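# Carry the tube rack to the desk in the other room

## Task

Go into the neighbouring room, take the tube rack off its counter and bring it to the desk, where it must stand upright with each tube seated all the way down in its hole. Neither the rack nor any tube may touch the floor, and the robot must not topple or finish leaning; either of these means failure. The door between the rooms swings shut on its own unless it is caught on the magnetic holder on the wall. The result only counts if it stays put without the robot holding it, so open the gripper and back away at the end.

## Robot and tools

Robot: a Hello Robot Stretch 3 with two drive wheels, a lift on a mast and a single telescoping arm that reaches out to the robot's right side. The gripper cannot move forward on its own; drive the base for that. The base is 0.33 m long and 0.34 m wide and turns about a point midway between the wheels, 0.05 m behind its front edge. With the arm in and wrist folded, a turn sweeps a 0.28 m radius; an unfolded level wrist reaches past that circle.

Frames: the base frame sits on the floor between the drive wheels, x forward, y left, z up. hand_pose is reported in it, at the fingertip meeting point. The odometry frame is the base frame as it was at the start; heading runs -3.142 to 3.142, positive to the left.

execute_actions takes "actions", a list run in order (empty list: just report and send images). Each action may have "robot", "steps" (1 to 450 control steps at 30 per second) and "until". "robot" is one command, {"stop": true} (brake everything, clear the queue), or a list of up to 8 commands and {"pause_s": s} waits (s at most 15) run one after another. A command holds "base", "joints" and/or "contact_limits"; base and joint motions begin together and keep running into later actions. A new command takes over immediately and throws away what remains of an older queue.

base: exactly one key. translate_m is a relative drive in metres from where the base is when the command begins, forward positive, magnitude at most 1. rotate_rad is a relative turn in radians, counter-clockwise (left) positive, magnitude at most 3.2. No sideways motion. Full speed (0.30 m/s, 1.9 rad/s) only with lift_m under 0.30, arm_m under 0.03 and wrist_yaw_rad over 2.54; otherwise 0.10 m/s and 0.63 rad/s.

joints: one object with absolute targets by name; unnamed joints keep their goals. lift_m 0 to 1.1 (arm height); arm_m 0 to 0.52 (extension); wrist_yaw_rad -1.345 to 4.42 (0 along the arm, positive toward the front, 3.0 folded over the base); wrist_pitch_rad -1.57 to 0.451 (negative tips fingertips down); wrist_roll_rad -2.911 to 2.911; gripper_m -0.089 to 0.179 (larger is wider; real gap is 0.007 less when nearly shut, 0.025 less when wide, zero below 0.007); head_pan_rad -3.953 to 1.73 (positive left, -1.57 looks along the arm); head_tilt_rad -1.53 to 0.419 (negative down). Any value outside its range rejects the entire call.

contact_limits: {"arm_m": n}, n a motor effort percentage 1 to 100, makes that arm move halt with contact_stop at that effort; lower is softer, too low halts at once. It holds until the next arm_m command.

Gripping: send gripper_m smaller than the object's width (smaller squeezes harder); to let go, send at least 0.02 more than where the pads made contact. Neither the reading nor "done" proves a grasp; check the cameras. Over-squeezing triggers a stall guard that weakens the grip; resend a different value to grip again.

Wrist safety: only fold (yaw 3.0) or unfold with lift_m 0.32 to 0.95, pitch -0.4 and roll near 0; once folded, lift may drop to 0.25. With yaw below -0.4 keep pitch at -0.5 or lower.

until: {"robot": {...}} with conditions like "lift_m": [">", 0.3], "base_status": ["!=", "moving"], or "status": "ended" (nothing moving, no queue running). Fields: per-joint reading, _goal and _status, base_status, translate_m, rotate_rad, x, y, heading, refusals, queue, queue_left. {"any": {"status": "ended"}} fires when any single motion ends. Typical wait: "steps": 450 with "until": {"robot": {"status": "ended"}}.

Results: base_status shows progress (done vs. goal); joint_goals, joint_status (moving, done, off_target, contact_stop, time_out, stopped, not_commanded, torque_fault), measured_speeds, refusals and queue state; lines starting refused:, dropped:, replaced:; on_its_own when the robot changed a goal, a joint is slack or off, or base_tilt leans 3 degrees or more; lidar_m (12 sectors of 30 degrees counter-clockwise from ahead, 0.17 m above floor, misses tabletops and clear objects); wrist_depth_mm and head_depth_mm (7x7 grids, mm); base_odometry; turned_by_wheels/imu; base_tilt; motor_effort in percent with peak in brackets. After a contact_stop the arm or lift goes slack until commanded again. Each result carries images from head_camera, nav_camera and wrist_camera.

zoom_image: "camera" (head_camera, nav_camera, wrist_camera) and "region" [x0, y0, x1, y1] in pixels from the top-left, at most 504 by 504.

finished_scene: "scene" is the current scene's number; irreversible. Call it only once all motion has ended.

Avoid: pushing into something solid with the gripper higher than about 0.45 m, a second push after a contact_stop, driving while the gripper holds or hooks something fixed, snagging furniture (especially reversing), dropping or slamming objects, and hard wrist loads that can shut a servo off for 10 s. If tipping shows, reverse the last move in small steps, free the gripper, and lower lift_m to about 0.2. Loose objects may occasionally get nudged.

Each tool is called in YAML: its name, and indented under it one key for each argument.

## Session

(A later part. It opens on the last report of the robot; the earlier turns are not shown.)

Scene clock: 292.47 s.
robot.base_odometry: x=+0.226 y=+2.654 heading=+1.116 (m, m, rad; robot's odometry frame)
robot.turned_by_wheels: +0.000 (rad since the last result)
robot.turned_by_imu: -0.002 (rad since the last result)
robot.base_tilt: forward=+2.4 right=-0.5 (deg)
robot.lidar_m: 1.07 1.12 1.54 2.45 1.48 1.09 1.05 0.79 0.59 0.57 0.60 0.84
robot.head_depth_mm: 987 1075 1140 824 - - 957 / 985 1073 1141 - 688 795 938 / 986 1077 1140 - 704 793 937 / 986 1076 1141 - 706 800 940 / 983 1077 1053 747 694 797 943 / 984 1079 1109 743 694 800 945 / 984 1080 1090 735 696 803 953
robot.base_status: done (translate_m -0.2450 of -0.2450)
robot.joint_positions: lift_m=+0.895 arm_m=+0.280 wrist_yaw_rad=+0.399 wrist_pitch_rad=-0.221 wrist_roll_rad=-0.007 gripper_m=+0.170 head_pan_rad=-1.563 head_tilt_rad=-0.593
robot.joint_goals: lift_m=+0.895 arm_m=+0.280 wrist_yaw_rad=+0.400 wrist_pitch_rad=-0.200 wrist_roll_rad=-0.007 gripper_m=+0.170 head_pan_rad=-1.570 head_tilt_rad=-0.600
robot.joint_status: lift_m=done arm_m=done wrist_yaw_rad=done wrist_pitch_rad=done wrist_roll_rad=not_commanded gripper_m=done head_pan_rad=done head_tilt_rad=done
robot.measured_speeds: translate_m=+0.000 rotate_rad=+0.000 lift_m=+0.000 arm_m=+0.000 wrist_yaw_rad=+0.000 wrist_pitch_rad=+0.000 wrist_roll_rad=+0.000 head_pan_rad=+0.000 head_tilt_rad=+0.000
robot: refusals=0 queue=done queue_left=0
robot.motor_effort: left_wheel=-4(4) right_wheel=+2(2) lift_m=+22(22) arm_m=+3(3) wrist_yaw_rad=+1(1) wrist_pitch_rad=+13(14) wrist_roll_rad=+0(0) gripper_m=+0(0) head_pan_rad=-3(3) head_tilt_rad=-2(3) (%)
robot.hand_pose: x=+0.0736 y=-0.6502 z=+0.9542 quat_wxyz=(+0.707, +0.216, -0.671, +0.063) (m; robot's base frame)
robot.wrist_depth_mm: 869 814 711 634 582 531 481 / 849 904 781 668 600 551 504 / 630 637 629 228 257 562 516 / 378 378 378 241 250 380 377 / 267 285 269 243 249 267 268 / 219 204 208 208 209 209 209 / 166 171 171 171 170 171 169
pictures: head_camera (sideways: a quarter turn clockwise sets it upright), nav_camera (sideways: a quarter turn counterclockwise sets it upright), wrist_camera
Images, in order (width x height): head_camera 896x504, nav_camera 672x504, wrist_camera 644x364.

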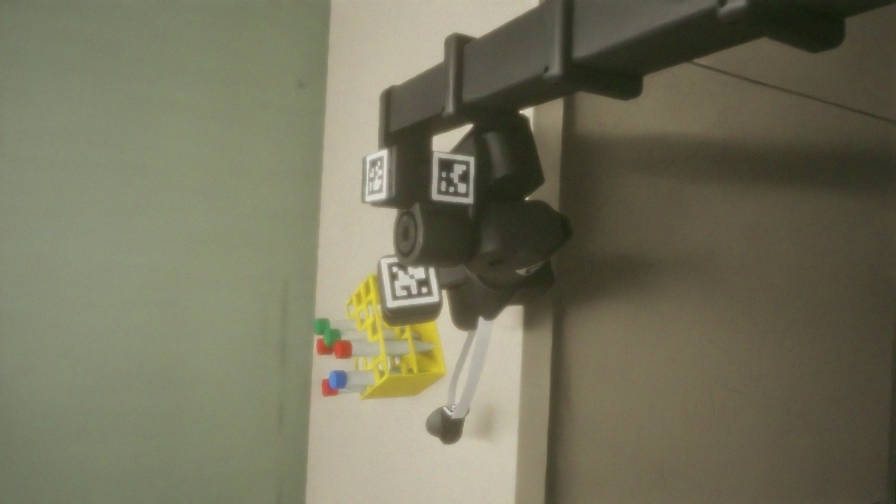

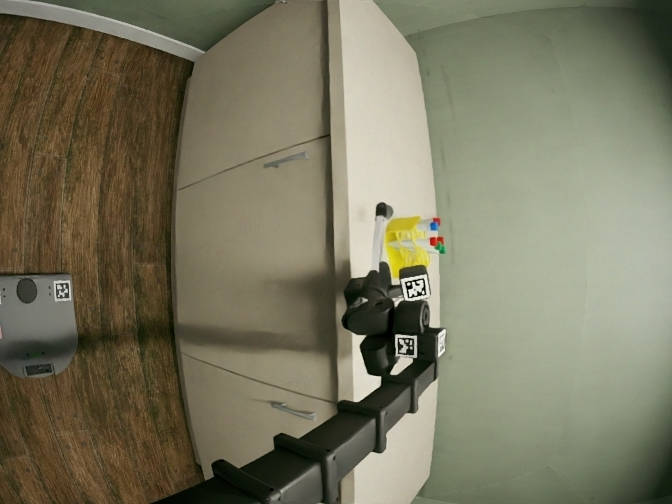

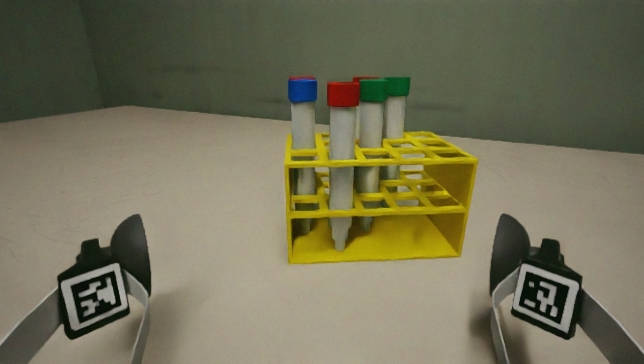

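execute_actions:
  actions:
    - {"robot":[{"joints":{"lift_m":0.878}},{"joints":{"arm_m":0.39}},{"joints":{"arm_m":0.42},"base":{"translate_m":0.012}}],"steps":450,"until":{"robot":{"status":"ended"}}}

Scene clock: 304.70 s.
robot.base_odometry: x=+0.232 y=+2.665 heading=+1.116 (m, m, rad; robot's odometry frame)
robot.turned_by_wheels: +0.000 (rad since the last result)
robot.turned_by_imu: -0.002 (rad since the last result)
robot.base_tilt: forward=+2.5 right=-0.5 (deg)
robot.lidar_m: 1.06 1.10 1.53 2.45 1.49 1.10 1.06 0.79 0.59 0.57 0.60 0.84
robot.head_depth_mm: 986 1079 1141 821 - - 971 / 982 1077 1144 - 702 793 938 / 981 1076 1164 698 692 796 945 / 983 1079 1147 676 693 801 940 / 981 1074 1131 717 695 801 944 / 987 1078 1111 740 695 805 947 / 983 1077 1086 735 699 803 952
robot.base_status: done (translate_m +0.0120 of +0.0120)
robot.joint_positions: lift_m=+0.878 arm_m=+0.420 wrist_yaw_rad=+0.400 wrist_pitch_rad=-0.221 wrist_roll_rad=-0.007 gripper_m=+0.170 head_pan_rad=-1.563 head_tilt_rad=-0.593
robot.joint_goals: lift_m=+0.878 arm_m=+0.420 wrist_yaw_rad=+0.400 wrist_pitch_rad=-0.200 wrist_roll_rad=-0.007 gripper_m=+0.170 head_pan_rad=-1.570 head_tilt_rad=-0.600
robot.joint_status: lift_m=done arm_m=done wrist_yaw_rad=done wrist_pitch_rad=done wrist_roll_rad=not_commanded gripper_m=done head_pan_rad=done head_tilt_rad=done
robot.measured_speeds: translate_m=+0.000 rotate_rad=+0.000 lift_m=+0.000 arm_m=+0.000 wrist_yaw_rad=+0.000 wrist_pitch_rad=+0.000 wrist_roll_rad=+0.000 head_pan_rad=+0.000 head_tilt_rad=+0.000
robot: refusals=0 queue=done queue_left=0
robot.motor_effort: left_wheel=-3(7) right_wheel=+2(6) lift_m=+22(22) arm_m=+3(4) wrist_yaw_rad=+0(1) wrist_pitch_rad=+13(13) wrist_roll_rad=+0(0) gripper_m=+0(0) head_pan_rad=-3(3) head_tilt_rad=-2(2) (%)
robot.hand_pose: x=+0.0737 y=-0.7901 z=+0.9371 quat_wxyz=(+0.707, +0.216, -0.671, +0.063) (m; robot's base frame)
robot.wrist_depth_mm: 762 658 582 510 464 419 386 / 804 725 94 126 475 436 397 / 555 551 103 157 488 452 416 / 332 328 109 134 149 332 331 / 233 122 117 146 150 126 236 / 191 118 122 135 164 125 184 / 144 144 141 146 146 142 147
pictures: head_camera (sideways: a quarter turn clockwise sets it upright), nav_camera (sideways: a quarter turn counterclockwise sets it upright), wrist_camera
Images, in order (width x height): head_camera 896x504, nav_camera 672x504, wrist_camera 644x364.

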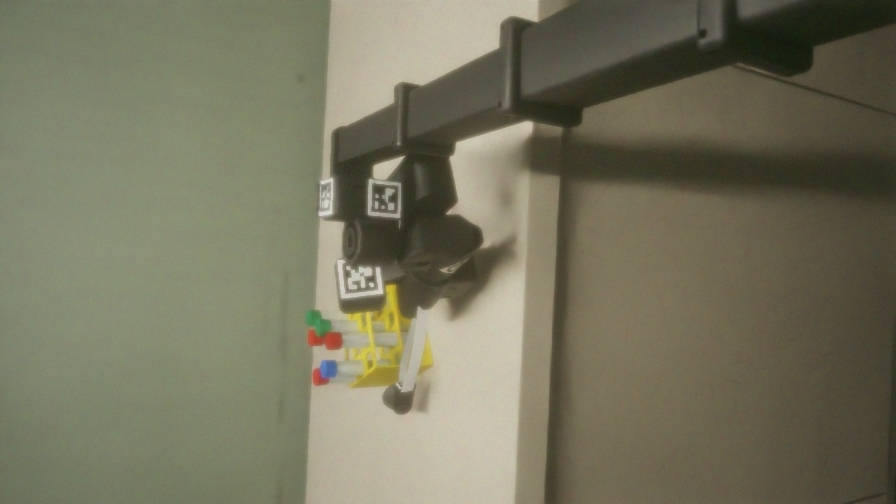

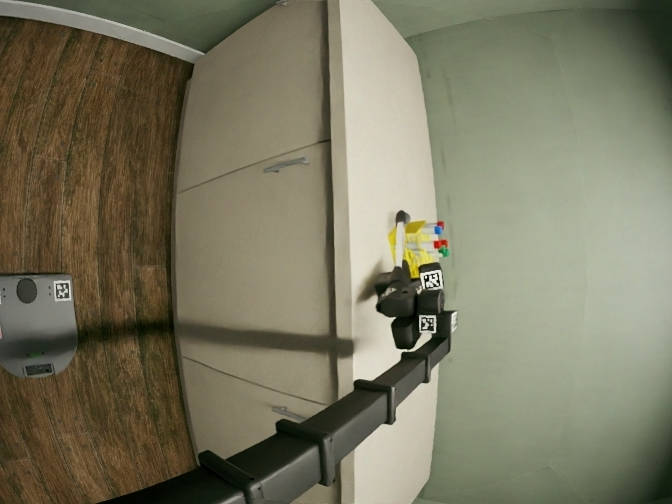

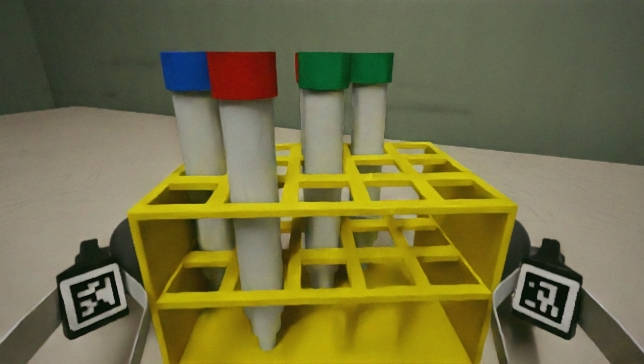

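execute_actions:
  actions:
    - {"robot":[{"joints":{"gripper_m":0.08}},{"pause_s":0.7},{"joints":{"lift_m":0.92}}],"steps":450,"until":{"robot":{"status":"ended"}}}

Scene clock: 310.13 s.
robot.base_odometry: x=+0.232 y=+2.665 heading=+1.116 (m, m, rad; robot's odometry frame)
robot.turned_by_wheels: +0.000 (rad since the last result)
robot.turned_by_imu: -0.001 (rad since the last result)
robot.base_tilt: forward=+2.5 right=-0.5 (deg)
robot.lidar_m: 1.06 1.10 1.52 2.45 1.49 1.10 1.06 0.79 0.59 0.57 0.60 0.84
robot.head_depth_mm: 983 1079 1140 868 - 802 930 / 988 1078 1152 735 695 792 935 / 987 1078 - 730 690 794 940 / 984 1075 1148 708 691 798 940 / 983 1074 805 748 693 801 942 / 981 1077 1111 745 694 807 954 / 984 1076 1082 736 698 808 954
robot.base_status: done (translate_m +0.0120 of +0.0120)
robot.joint_positions: lift_m=+0.920 arm_m=+0.420 wrist_yaw_rad=+0.400 wrist_pitch_rad=-0.230 wrist_roll_rad=-0.007 gripper_m=+0.087 head_pan_rad=-1.563 head_tilt_rad=-0.593
robot.joint_goals: lift_m=+0.920 arm_m=+0.420 wrist_yaw_rad=+0.400 wrist_pitch_rad=-0.200 wrist_roll_rad=-0.007 gripper_m=+0.086 head_pan_rad=-1.570 head_tilt_rad=-0.600
robot.joint_status: lift_m=done arm_m=done wrist_yaw_rad=done wrist_pitch_rad=done wrist_roll_rad=not_commanded gripper_m=done head_pan_rad=done head_tilt_rad=done
robot.measured_speeds: translate_m=+0.000 rotate_rad=+0.000 lift_m=+0.000 arm_m=+0.000 wrist_yaw_rad=+0.000 wrist_pitch_rad=+0.000 wrist_roll_rad=+0.000 head_pan_rad=+0.000 head_tilt_rad=+0.000
robot: refusals=0 queue=done queue_left=0
robot.on_its_own: gripper_m is held at +0.086, not at your +0.080, by its stall guard, which is still easing
robot.motor_effort: left_wheel=-3(3) right_wheel=+2(2) lift_m=+31(33) arm_m=+3(3) wrist_yaw_rad=+0(0) wrist_pitch_rad=+19(19) wrist_roll_rad=+0(0) gripper_m=-20(97) head_pan_rad=-3(3) head_tilt_rad=-2(3) (%)
robot.hand_pose: x=+0.0734 y=-0.7895 z=+0.9765 quat_wxyz=(+0.707, +0.219, -0.670, +0.060) (m; robot's base frame)
robot.wrist_depth_mm: 761 658 578 516 456 417 383 / 810 711 145 173 481 437 399 / 696 689 149 178 505 462 415 / 429 429 133 155 163 429 420 / 307 299 157 162 185 301 307 / 240 - 151 169 169 - 242 / 197 194 146 146 146 191 197
pictures: head_camera (sideways: a quarter turn clockwise sets it upright), nav_camera (sideways: a quarter turn counterclockwise sets it upright), wrist_camera
Images, in order (width x height): head_camera 896x504, nav_camera 672x504, wrist_camera 644x364.

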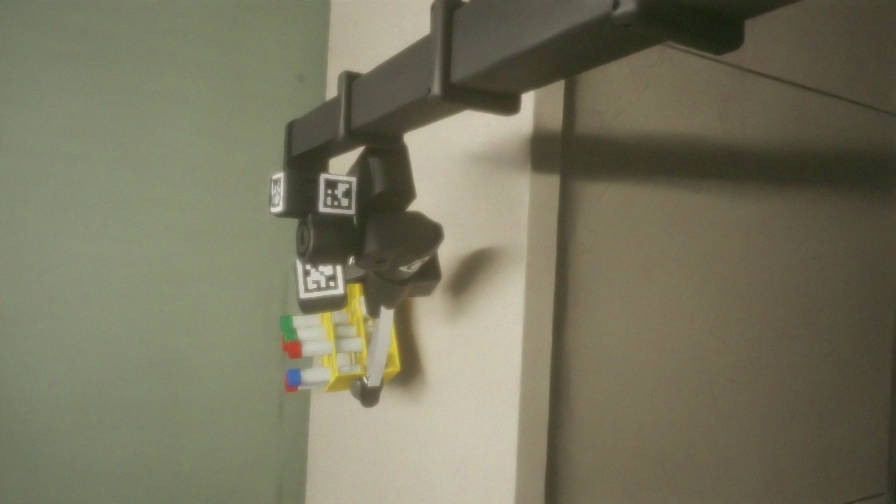

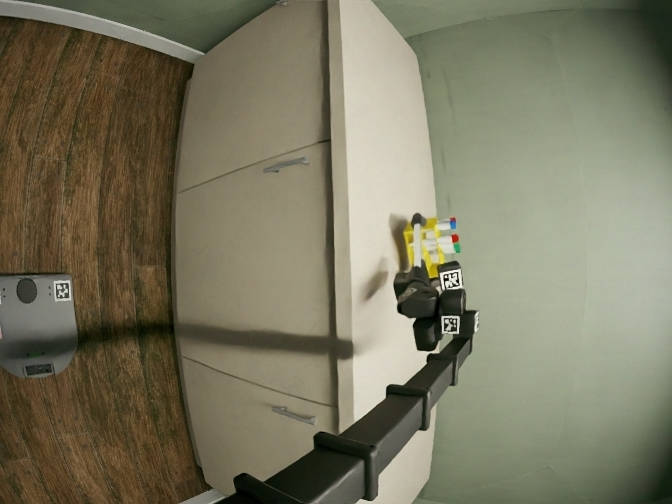

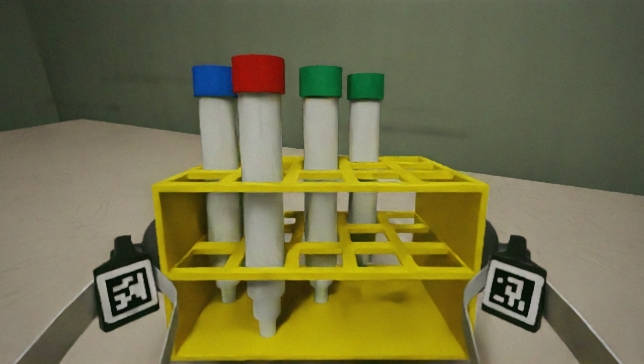

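execute_actions:
  actions:
    - {"robot":[{"joints":{"lift_m":0.95}},{"joints":{"arm_m":0.0}},{"joints":{"wrist_yaw_rad":1.57,"head_pan_rad":0,"head_tilt_rad":-0.7},"base":{"rotate_rad":1.57}},{"base":{"translate_m":1.0}}],"steps":450,"until":{"robot":{"status":"ended"}}}
    - {"steps":300,"until":{"robot":{"status":"ended"}}}

Scene clock: 341.87 s.
robot.base_odometry: x=-0.666 y=+3.105 heading=+2.686 (m, m, rad; robot's odometry frame)
robot.turned_by_wheels: +1.570 (rad since the last result)
robot.turned_by_imu: +1.572 (rad since the last result)
robot.base_tilt: forward=+2.6 right=-0.5 (deg)
robot.lidar_m: 1.46 1.49 1.10 1.06 1.10 1.51 1.56 1.50 1.10 1.06 1.11 1.52
robot.head_depth_mm: 1343 1495 1680 1927 1707 317 306 / 1338 1485 1685 1938 312 299 1161 / 1340 1489 1683 1925 1738 1464 1204 / 1327 1504 1680 1916 1725 1426 1209 / 1324 1473 1685 1872 1719 1411 1205 / 1218 1338 1507 1727 1704 1409 1202 / 1193 1325 1490 1714 1702 1393 1189
robot.base_status: done (translate_m +1.0000 of +1.0000)
robot.joint_positions: lift_m=+0.950 arm_m=+0.000 wrist_yaw_rad=+1.569 wrist_pitch_rad=-0.231 wrist_roll_rad=-0.007 gripper_m=+0.090 head_pan_rad=-0.007 head_tilt_rad=-0.692
robot.joint_goals: lift_m=+0.950 arm_m=+0.000 wrist_yaw_rad=+1.570 wrist_pitch_rad=-0.200 wrist_roll_rad=-0.007 gripper_m=+0.089 head_pan_rad=+0.000 head_tilt_rad=-0.700
robot.joint_status: lift_m=done arm_m=done wrist_yaw_rad=done wrist_pitch_rad=done wrist_roll_rad=not_commanded gripper_m=done head_pan_rad=done head_tilt_rad=done
robot.measured_speeds: translate_m=+0.000 rotate_rad=+0.000 lift_m=+0.000 arm_m=+0.000 wrist_yaw_rad=+0.000 wrist_pitch_rad=+0.000 wrist_roll_rad=+0.000 head_pan_rad=+0.000 head_tilt_rad=+0.000
robot: refusals=0 queue=done queue_left=0
robot.on_its_own: gripper_m is held at +0.089, not at your +0.080, by its stall guard, which is not easing now
robot.motor_effort: left_wheel=-5(10) right_wheel=+3(6) lift_m=+31(32) arm_m=-2(4) wrist_yaw_rad=+0(2) wrist_pitch_rad=+19(19) wrist_roll_rad=+0(0) gripper_m=-19(20) head_pan_rad=+3(34) head_tilt_rad=-3(10) (%)
robot.hand_pose: x=+0.2225 y=-0.1459 z=+1.0063 quat_wxyz=(+0.557, +0.552, -0.437, +0.440) (m; robot's base frame)
robot.wrist_depth_mm: - - - - - - - / - - 124 177 - - - / - - 150 177 - - - / - - 130 157 164 - - / - - 150 164 183 - - / - - 150 169 170 - - / - - 146 145 146 - -
pictures: head_camera (sideways: a quarter turn clockwise sets it upright), nav_camera (sideways: a quarter turn counterclockwise sets it upright), wrist_camera
Images, in order (width x height): head_camera 896x504, nav_camera 672x504, wrist_camera 644x364.

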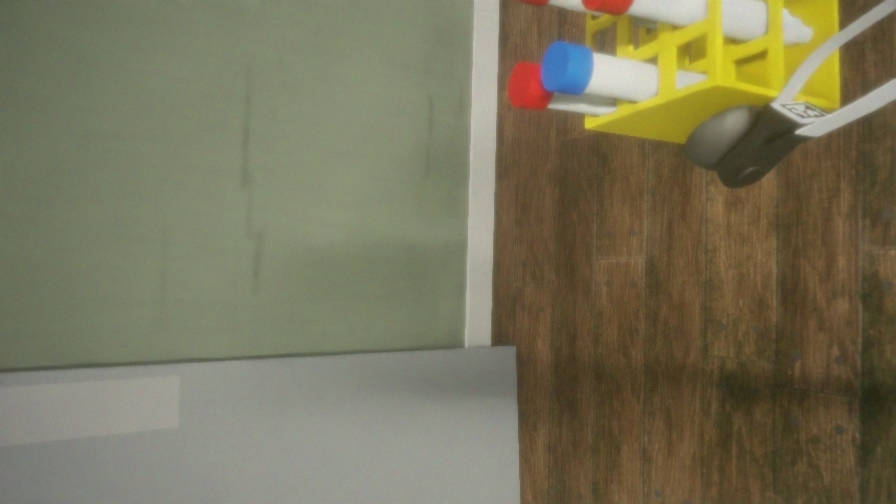

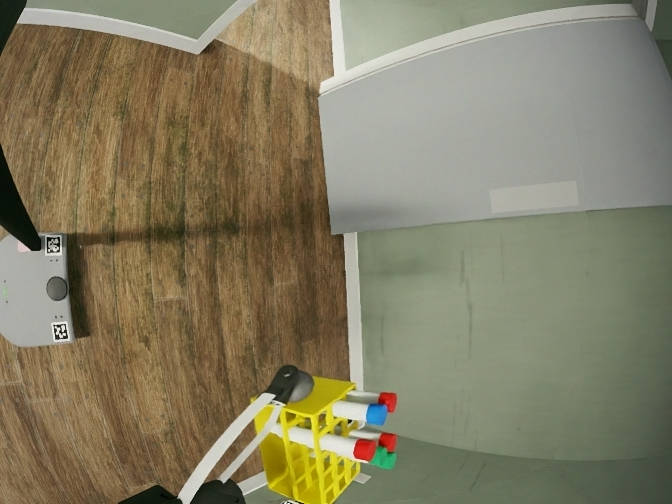

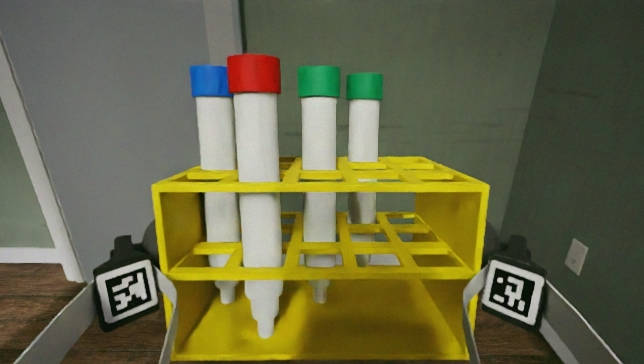

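execute_actions:
  actions:
    - {"robot":{"base":{"translate_m":0.85},"joints":{"head_pan_rad":0.6,"head_tilt_rad":-0.6}},"steps":450,"until":{"robot":{"status":"ended"}}}

Scene clock: 363.67 s.
robot.base_odometry: x=-1.430 y=+3.479 heading=+2.686 (m, m, rad; robot's odometry frame)
robot.turned_by_wheels: +0.000 (rad since the last result)
robot.turned_by_imu: +0.000 (rad since the last result)
robot.base_tilt: forward=+2.6 right=-0.5 (deg)
robot.lidar_m: 0.74 0.63 0.82 1.09 1.08 1.51 2.41 1.51 1.11 1.07 1.04 0.77
robot.head_depth_mm: 482 543 693 766 840 936 1057 / 504 546 595 663 843 1020 1160 / 531 576 632 699 783 892 1077 / 559 611 674 751 852 973 1143 / 591 648 720 808 920 1076 1224 / 625 692 772 874 1014 1195 1257 / 665 739 833 957 1123 1348 1244
robot.base_status: done (translate_m +0.8500 of +0.8500)
robot.joint_positions: lift_m=+0.950 arm_m=+0.000 wrist_yaw_rad=+1.569 wrist_pitch_rad=-0.231 wrist_roll_rad=-0.007 gripper_m=+0.090 head_pan_rad=+0.593 head_tilt_rad=-0.606
robot.joint_goals: lift_m=+0.950 arm_m=+0.000 wrist_yaw_rad=+1.570 wrist_pitch_rad=-0.200 wrist_roll_rad=-0.007 gripper_m=+0.089 head_pan_rad=+0.600 head_tilt_rad=-0.600
robot.joint_status: lift_m=done arm_m=done wrist_yaw_rad=done wrist_pitch_rad=done wrist_roll_rad=not_commanded gripper_m=done head_pan_rad=done head_tilt_rad=done
robot.measured_speeds: translate_m=+0.000 rotate_rad=+0.000 lift_m=+0.000 arm_m=+0.000 wrist_yaw_rad=+0.000 wrist_pitch_rad=+0.000 wrist_roll_rad=+0.000 head_pan_rad=+0.000 head_tilt_rad=+0.000
robot: refusals=0 queue=done queue_left=0
robot.on_its_own: gripper_m is held at +0.089, not at your +0.080, by its stall guard, which is not easing now
robot.motor_effort: left_wheel=-5(7) right_wheel=+3(5) lift_m=+31(32) arm_m=-2(2) wrist_yaw_rad=+1(1) wrist_pitch_rad=+19(19) wrist_roll_rad=+0(0) gripper_m=-19(20) head_pan_rad=+3(31) head_tilt_rad=+2(11) (%)
robot.hand_pose: x=+0.2225 y=-0.1459 z=+1.0063 quat_wxyz=(+0.557, +0.552, -0.437, +0.440) (m; robot's base frame)
robot.wrist_depth_mm: 467 583 588 581 586 582 573 / 493 612 123 178 614 613 620 / 515 562 150 177 645 651 642 / 559 556 131 157 164 686 690 / 578 577 151 164 183 712 734 / 638 - 151 170 169 - 792 / 677 691 146 146 146 857 848
pictures: head_camera (sideways: a quarter turn clockwise sets it upright), nav_camera (sideways: a quarter turn counterclockwise sets it upright), wrist_camera
Images, in order (width x height): head_camera 896x504, nav_camera 672x504, wrist_camera 644x364.

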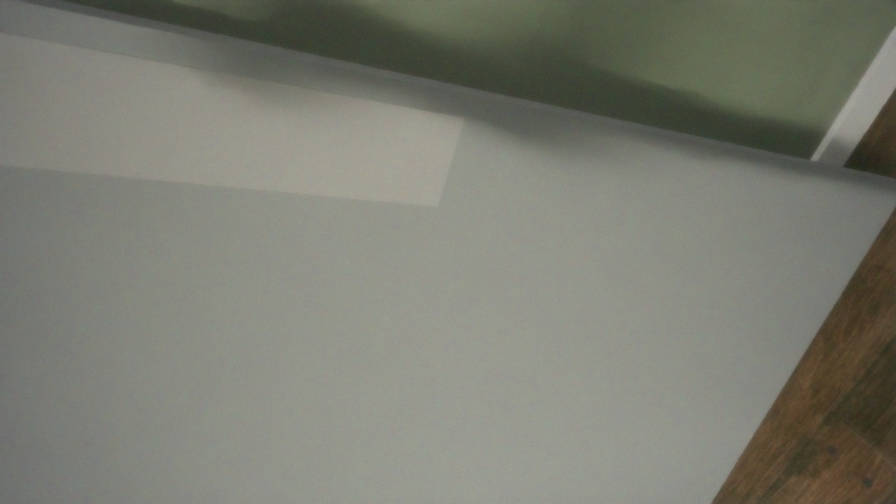

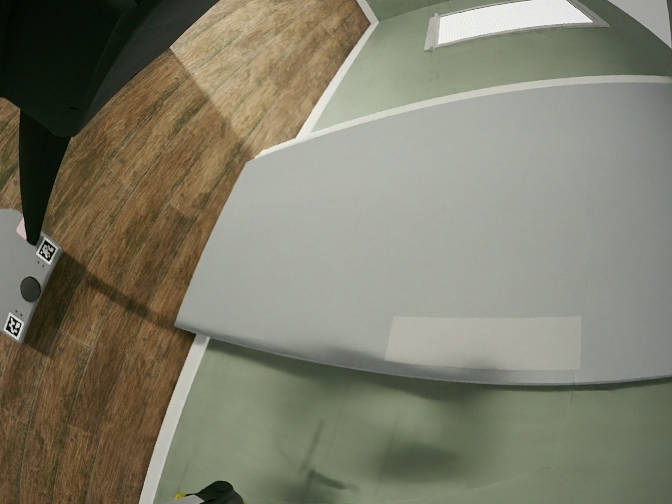

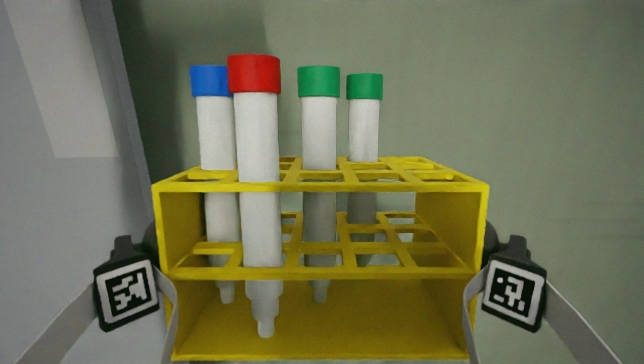

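execute_actions:
  actions:
    - {"robot":[{"base":{"translate_m":0.06}},{"base":{"rotate_rad":1.57},"joints":{"head_pan_rad":0,"head_tilt_rad":-0.7}}],"steps":450,"until":{"robot":{"status":"ended"}}}

zoom_image:
  camera: "wrist_camera"
  region: [140,40,500,364]

Scene clock: 377.83 s.
robot.base_odometry: x=-1.484 y=+3.506 heading=-2.027 (m, m, rad; robot's odometry frame)
robot.turned_by_wheels: +1.570 (rad since the last result)
robot.turned_by_imu: +1.572 (rad since the last result)
robot.base_tilt: forward=+2.5 right=-0.4 (deg)
robot.lidar_m: 2.67 1.10 1.49 2.46 1.52 1.11 1.07 0.97 0.71 0.68 0.58 0.74
robot.head_depth_mm: 1982 1954 1913 1885 1185 323 730 / 2938 2868 2670 2234 1609 301 1170 / 3205 3559 3068 2212 1735 1457 1222 / 3220 3565 3029 2202 1747 1422 1210 / 3223 3578 2964 2194 1742 1426 1205 / 3220 3572 2966 2160 1671 1404 1206 / 3174 3451 1132 1257 1449 1407 1198
robot.base_status: done (rotate_rad +1.5698 of +1.5700)
robot.joint_positions: lift_m=+0.950 arm_m=+0.000 wrist_yaw_rad=+1.569 wrist_pitch_rad=-0.231 wrist_roll_rad=-0.007 gripper_m=+0.090 head_pan_rad=+0.007 head_tilt_rad=-0.691
robot.joint_goals: lift_m=+0.950 arm_m=+0.000 wrist_yaw_rad=+1.570 wrist_pitch_rad=-0.200 wrist_roll_rad=-0.007 gripper_m=+0.089 head_pan_rad=+0.000 head_tilt_rad=-0.700
robot.joint_status: lift_m=done arm_m=done wrist_yaw_rad=done wrist_pitch_rad=done wrist_roll_rad=not_commanded gripper_m=done head_pan_rad=done head_tilt_rad=done
robot.measured_speeds: translate_m=+0.000 rotate_rad=+0.000 lift_m=+0.000 arm_m=+0.000 wrist_yaw_rad=+0.000 wrist_pitch_rad=+0.000 wrist_roll_rad=+0.000 head_pan_rad=+0.000 head_tilt_rad=+0.000
robot: refusals=0 queue=done queue_left=0
robot.on_its_own: gripper_m is held at +0.089, not at your +0.080, by its stall guard, which is not easing now
robot.motor_effort: left_wheel=-4(11) right_wheel=+3(5) lift_m=+32(31) arm_m=-1(2) wrist_yaw_rad=+1(1) wrist_pitch_rad=+19(19) wrist_roll_rad=+0(0) gripper_m=-20(19) head_pan_rad=-3(29) head_tilt_rad=-3(13) (%)
robot.hand_pose: x=+0.2225 y=-0.1459 z=+1.0063 quat_wxyz=(+0.557, +0.552, -0.437, +0.440) (m; robot's base frame)
robot.wrist_depth_mm: 890 853 - - - 626 435 / 933 887 145 173 - 628 437 / 973 948 150 177 - 618 444 / - - 131 157 164 591 446 / - - 150 162 186 534 443 / - - 150 169 169 - 447 / - - 146 146 146 646 434
pictures: head_camera (sideways: a quarter turn clockwise sets it upright), nav_camera (sideways: a quarter turn counterclockwise sets it upright), wrist_camera
Images, in order (width x height): head_camera 896x504, nav_camera 672x504, wrist_camera 644x364.

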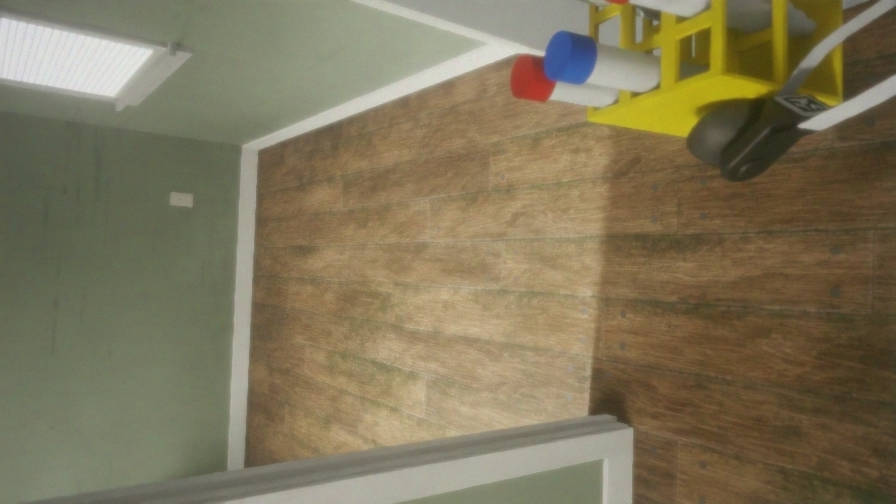

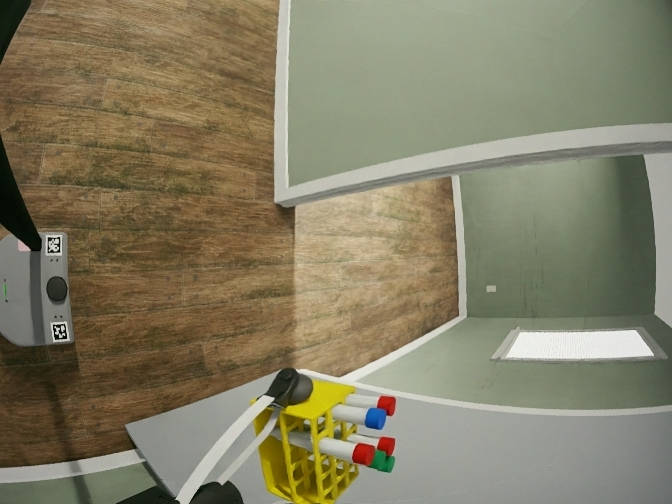

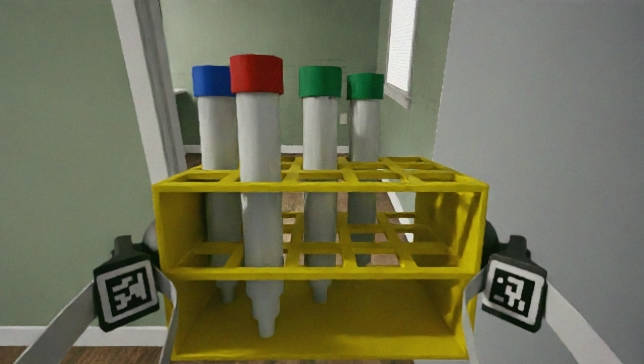

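Region (140, 40, 500, 364) of wrist_camera's 644x364 image, scaled by 1.400; it fills the top 454 rows of this view, and the rest is white.

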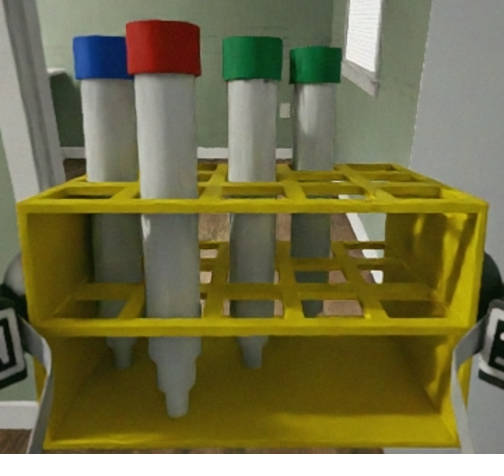

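execute_actions:
  actions:
    - {"robot":[{"base":{"rotate_rad":-0.05}},{"base":{"translate_m":1.0},"joints":{"head_tilt_rad":-0.5}}],"steps":450,"until":{"robot":{"status":"ended"}}}
    - {"robot":{"base":{"translate_m":0.5},"joints":{"head_pan_rad":0.7}},"steps":450,"until":{"robot":{"status":"ended"}}}

Scene clock: 399.47 s.
robot.base_odometry: x=-2.211 y=+2.194 heading=-2.077 (m, m, rad; robot's odometry frame)
robot.turned_by_wheels: -0.050 (rad since the last result)
robot.turned_by_imu: -0.050 (rad since the last result)
robot.base_tilt: forward=+2.5 right=-0.5 (deg)
robot.lidar_m: 2.07 2.26 3.00 1.49 0.52 0.55 2.56 0.61 0.55 0.62 0.63 0.84
robot.head_depth_mm: 1923 2053 2180 2330 2200 1681 1371 / 2022 2182 2318 2515 2175 1690 1361 / 2210 2333 2502 2662 2185 1662 1355 / 2306 2533 2697 2847 2136 1649 1350 / 2508 2689 2501 2625 2129 1654 1344 / 2714 2961 2746 2910 2114 1636 1335 / 2937 3262 3493 2936 2098 1622 1325
robot.base_status: done (translate_m +0.5000 of +0.5000)
robot.joint_positions: lift_m=+0.950 arm_m=+0.000 wrist_yaw_rad=+1.569 wrist_pitch_rad=-0.231 wrist_roll_rad=-0.007 gripper_m=+0.090 head_pan_rad=+0.693 head_tilt_rad=-0.507
robot.joint_goals: lift_m=+0.950 arm_m=+0.000 wrist_yaw_rad=+1.570 wrist_pitch_rad=-0.200 wrist_roll_rad=-0.007 gripper_m=+0.089 head_pan_rad=+0.700 head_tilt_rad=-0.500
robot.joint_status: lift_m=done arm_m=done wrist_yaw_rad=done wrist_pitch_rad=done wrist_roll_rad=not_commanded gripper_m=done head_pan_rad=done head_tilt_rad=done
robot.measured_speeds: translate_m=+0.000 rotate_rad=+0.000 lift_m=+0.000 arm_m=+0.000 wrist_yaw_rad=+0.000 wrist_pitch_rad=+0.000 wrist_roll_rad=+0.000 head_pan_rad=+0.000 head_tilt_rad=+0.000
robot: refusals=0 queue=done queue_left=0
robot.on_its_own: gripper_m is held at +0.089, not at your +0.080, by its stall guard, which is not easing now
robot.motor_effort: left_wheel=+2(9) right_wheel=-2(3) lift_m=+32(31) arm_m=-2(2) wrist_yaw_rad=+1(1) wrist_pitch_rad=+19(19) wrist_roll_rad=+0(0) gripper_m=-19(19) head_pan_rad=+3(32) head_tilt_rad=+2(15) (%)
robot.hand_pose: x=+0.2225 y=-0.1458 z=+1.0063 quat_wxyz=(+0.557, +0.552, -0.437, +0.440) (m; robot's base frame)
robot.wrist_depth_mm: - - - - - 754 520 / - - 144 172 - 753 525 / - - 149 177 - 755 527 / - - 132 158 164 685 527 / - - 150 161 184 645 529 / - - 151 169 170 - 523 / - - 146 146 146 779 505
pictures: head_camera (sideways: a quarter turn clockwise sets it upright), nav_camera (sideways: a quarter turn counterclockwise sets it upright), wrist_camera
Images, in order (width x height): head_camera 896x504, nav_camera 672x504, wrist_camera 644x364.

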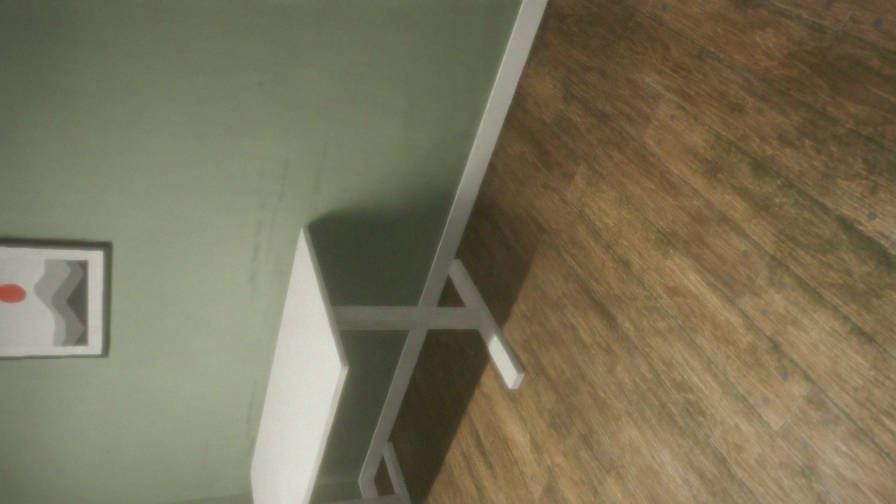

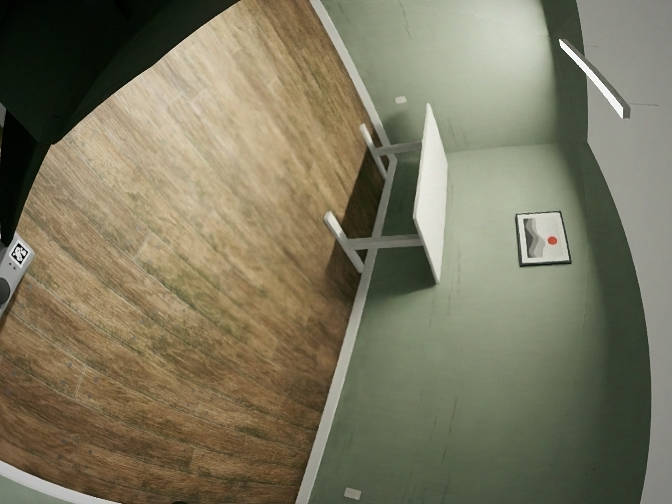

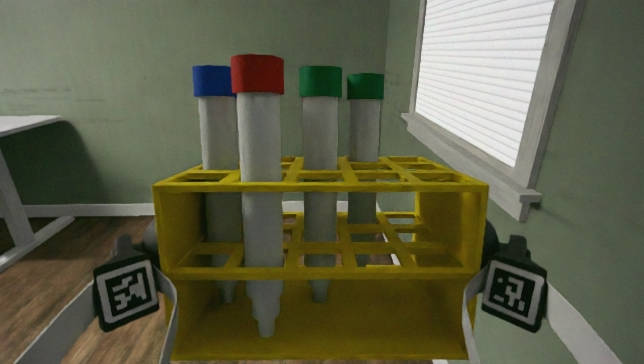

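execute_actions:
  actions:
    - {"robot":[{"base":{"translate_m":0.55}},{"base":{"rotate_rad":1.6}},{"base":{"translate_m":1.0},"joints":{"head_pan_rad":-0.9,"head_tilt_rad":-0.6}}],"steps":450,"until":{"robot":{"status":"ended"}}}
    - {"steps":200,"until":{"robot":{"status":"ended"}}}
    - {"robot":{"base":{"translate_m":0.6},"joints":{"wrist_yaw_rad":0.0,"head_pan_rad":-1.4}},"steps":450,"until":{"robot":{"status":"ended"}}}

Scene clock: 437.27 s.
robot.base_odometry: x=-1.057 y=+0.978 heading=-0.478 (m, m, rad; robot's odometry frame)
robot.turned_by_wheels: +1.600 (rad since the last result)
robot.turned_by_imu: +1.604 (rad since the last result)
robot.base_tilt: forward=+2.4 right=-0.4 (deg)
robot.lidar_m: 1.58 1.28 0.93 0.89 0.92 1.25 2.18 2.26 1.70 1.18 1.69 1.65
robot.head_depth_mm: 1336 1460 1601 1762 424 1657 - / 1347 1481 1600 437 408 - - / 1367 1492 1598 449 420 - - / 1394 1515 1620 1130 1722 1535 1276 / 1405 1537 1635 1121 1922 1528 1269 / 1429 1565 1655 1164 1908 1512 1263 / 1452 1592 1634 1151 1879 1504 1259
robot.base_status: done (translate_m +0.6000 of +0.6000)
robot.joint_positions: lift_m=+0.950 arm_m=+0.000 wrist_yaw_rad=+0.002 wrist_pitch_rad=-0.231 wrist_roll_rad=-0.007 gripper_m=+0.090 head_pan_rad=-1.393 head_tilt_rad=-0.593
robot.joint_goals: lift_m=+0.950 arm_m=+0.000 wrist_yaw_rad=+0.000 wrist_pitch_rad=-0.200 wrist_roll_rad=-0.007 gripper_m=+0.089 head_pan_rad=-1.400 head_tilt_rad=-0.600
robot.joint_status: lift_m=done arm_m=done wrist_yaw_rad=done wrist_pitch_rad=done wrist_roll_rad=not_commanded gripper_m=done head_pan_rad=done head_tilt_rad=done
robot.measured_speeds: translate_m=+0.000 rotate_rad=+0.000 lift_m=+0.000 arm_m=+0.000 wrist_yaw_rad=+0.000 wrist_pitch_rad=+0.000 wrist_roll_rad=+0.000 head_pan_rad=+0.000 head_tilt_rad=+0.000
robot: refusals=0 queue=done queue_left=0
robot.on_its_own: gripper_m is held at +0.089, not at your +0.080, by its stall guard, which is not easing now
robot.motor_effort: left_wheel=-4(9) right_wheel=+2(6) lift_m=+31(31) arm_m=-2(2) wrist_yaw_rad=-2(4) wrist_pitch_rad=+19(19) wrist_roll_rad=+0(0) gripper_m=-19(20) head_pan_rad=-3(36) head_tilt_rad=-3(11) (%)
robot.hand_pose: x=-0.0210 y=-0.3891 z=+1.0063 quat_wxyz=(+0.705, +0.083, -0.700, -0.081) (m; robot's base frame)
robot.wrist_depth_mm: - - - - - - - / - - 145 172 - - - / - - 150 177 - - - / - - 132 156 163 - - / 768 736 156 161 184 - - / - - 151 170 169 - - / - - 146 146 146 - -
pictures: head_camera (sideways: a quarter turn clockwise sets it upright), nav_camera (sideways: a quarter turn counterclockwise sets it upright), wrist_camera
Images, in order (width x height): head_camera 896x504, nav_camera 672x504, wrist_camera 644x364.

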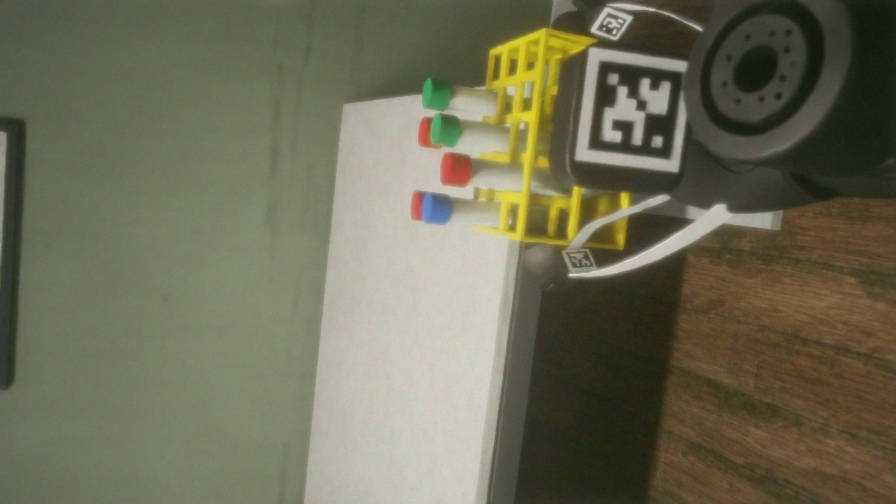

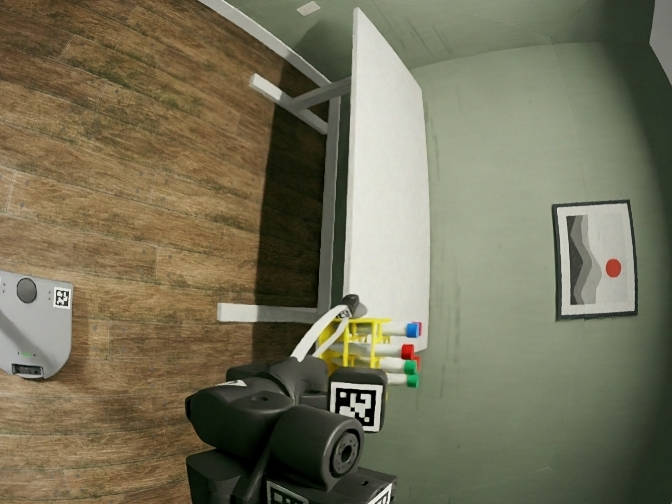

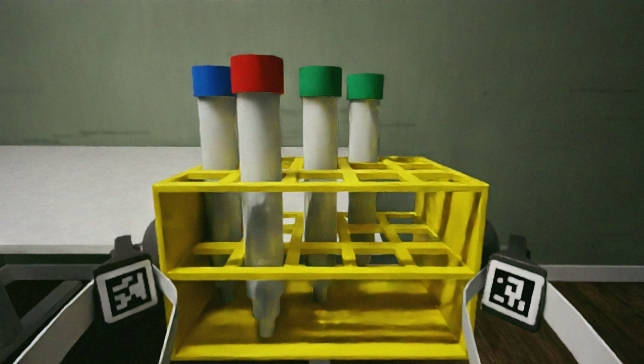

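execute_actions:
  actions:
    - {"robot":[{"base":{"rotate_rad":-0.6}},{"base":{"translate_m":0.55}},{"base":{"rotate_rad":0.58},"joints":{"head_pan_rad":-1.57,"head_tilt_rad":-0.8}},{"joints":{"arm_m":0.3}}],"steps":450,"until":{"robot":{"status":"ended"}}}

Scene clock: 456.77 s.
robot.base_odometry: x=-0.797 y=+0.493 heading=-0.498 (m, m, rad; robot's odometry frame)
robot.turned_by_wheels: -0.020 (rad since the last result)
robot.turned_by_imu: -0.023 (rad since the last result)
robot.base_tilt: forward=+2.6 right=-0.6 (deg)
robot.lidar_m: 1.13 1.16 1.26 1.20 1.23 1.65 2.63 1.94 0.97 1.32 1.16 1.19
robot.head_depth_mm: 1144 1237 - 840 1542 1357 1182 / 1132 - 1064 859 1456 1355 1184 / 1127 - 1024 858 1512 1349 1172 / 1122 636 1012 851 1512 1350 1169 / 1124 1232 1079 842 1497 1343 1161 / 1116 1259 1071 835 1485 1329 1151 / 1112 1258 1055 828 1481 1317 1150
robot.base_status: done (rotate_rad +0.5798 of +0.5800)
robot.joint_positions: lift_m=+0.950 arm_m=+0.300 wrist_yaw_rad=+0.001 wrist_pitch_rad=-0.231 wrist_roll_rad=-0.007 gripper_m=+0.090 head_pan_rad=-1.563 head_tilt_rad=-0.790
robot.joint_goals: lift_m=+0.950 arm_m=+0.300 wrist_yaw_rad=+0.000 wrist_pitch_rad=-0.200 wrist_roll_rad=-0.007 gripper_m=+0.089 head_pan_rad=-1.570 head_tilt_rad=-0.800
robot.joint_status: lift_m=done arm_m=done wrist_yaw_rad=done wrist_pitch_rad=done wrist_roll_rad=not_commanded gripper_m=done head_pan_rad=done head_tilt_rad=done
robot.measured_speeds: translate_m=+0.000 rotate_rad=+0.000 lift_m=+0.000 arm_m=+0.000 wrist_yaw_rad=+0.000 wrist_pitch_rad=+0.000 wrist_roll_rad=+0.000 head_pan_rad=+0.000 head_tilt_rad=+0.000
robot: refusals=0 queue=done queue_left=0
robot.on_its_own: gripper_m is held at +0.089, not at your +0.080, by its stall guard, which is not easing now
robot.motor_effort: left_wheel=-4(11) right_wheel=+3(5) lift_m=+31(31) arm_m=+3(3) wrist_yaw_rad=-1(1) wrist_pitch_rad=+19(19) wrist_roll_rad=+0(0) gripper_m=-20(19) head_pan_rad=-3(17) head_tilt_rad=-4(17) (%)
robot.hand_pose: x=-0.0213 y=-0.6886 z=+1.0063 quat_wxyz=(+0.705, +0.082, -0.700, -0.081) (m; robot's base frame)
robot.wrist_depth_mm: 687 692 689 689 692 697 696 / 716 719 124 178 717 730 743 / 756 780 150 177 778 774 774 / 812 807 131 157 164 827 831 / 715 699 150 164 184 689 865 / 560 - 150 169 169 - 563 / 462 451 146 146 146 448 462
pictures: head_camera (sideways: a quarter turn clockwise sets it upright), nav_camera (sideways: a quarter turn counterclockwise sets it upright), wrist_camera
Images, in order (width x height): head_camera 896x504, nav_camera 672x504, wrist_camera 644x364.

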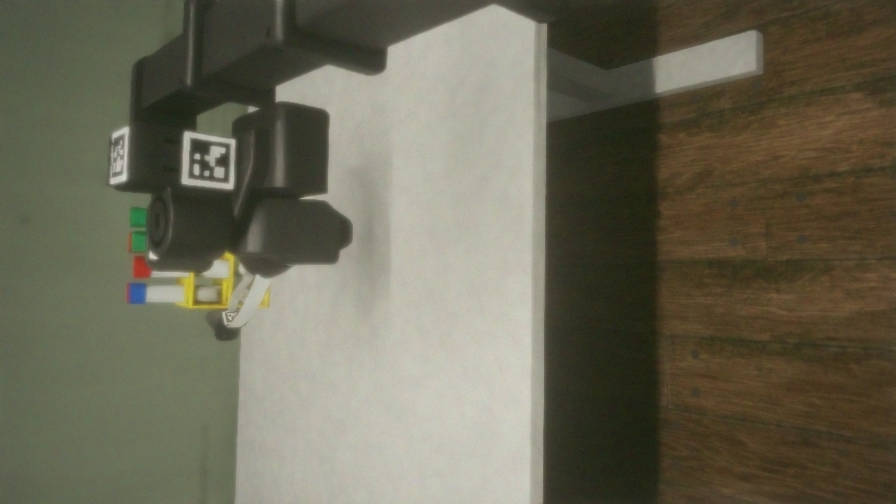

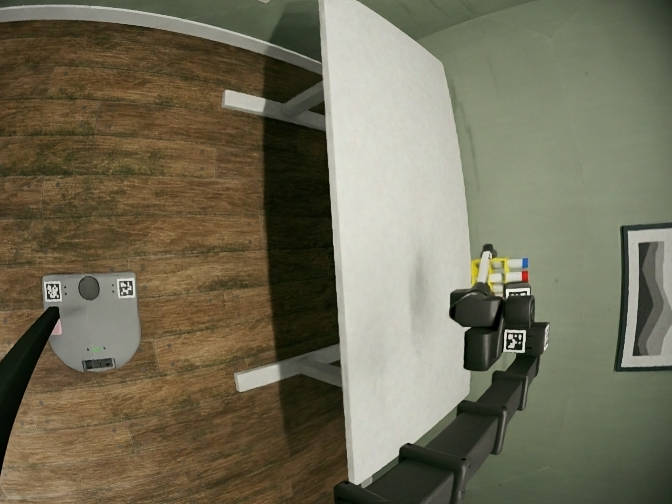

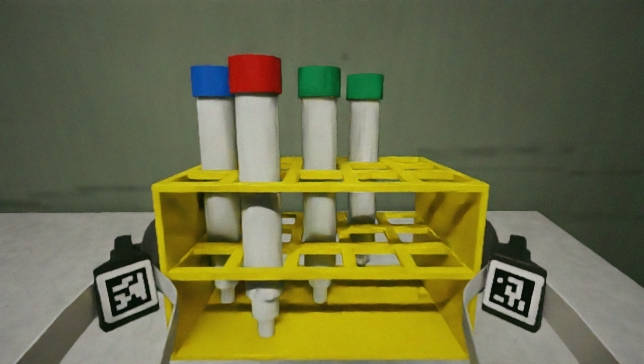

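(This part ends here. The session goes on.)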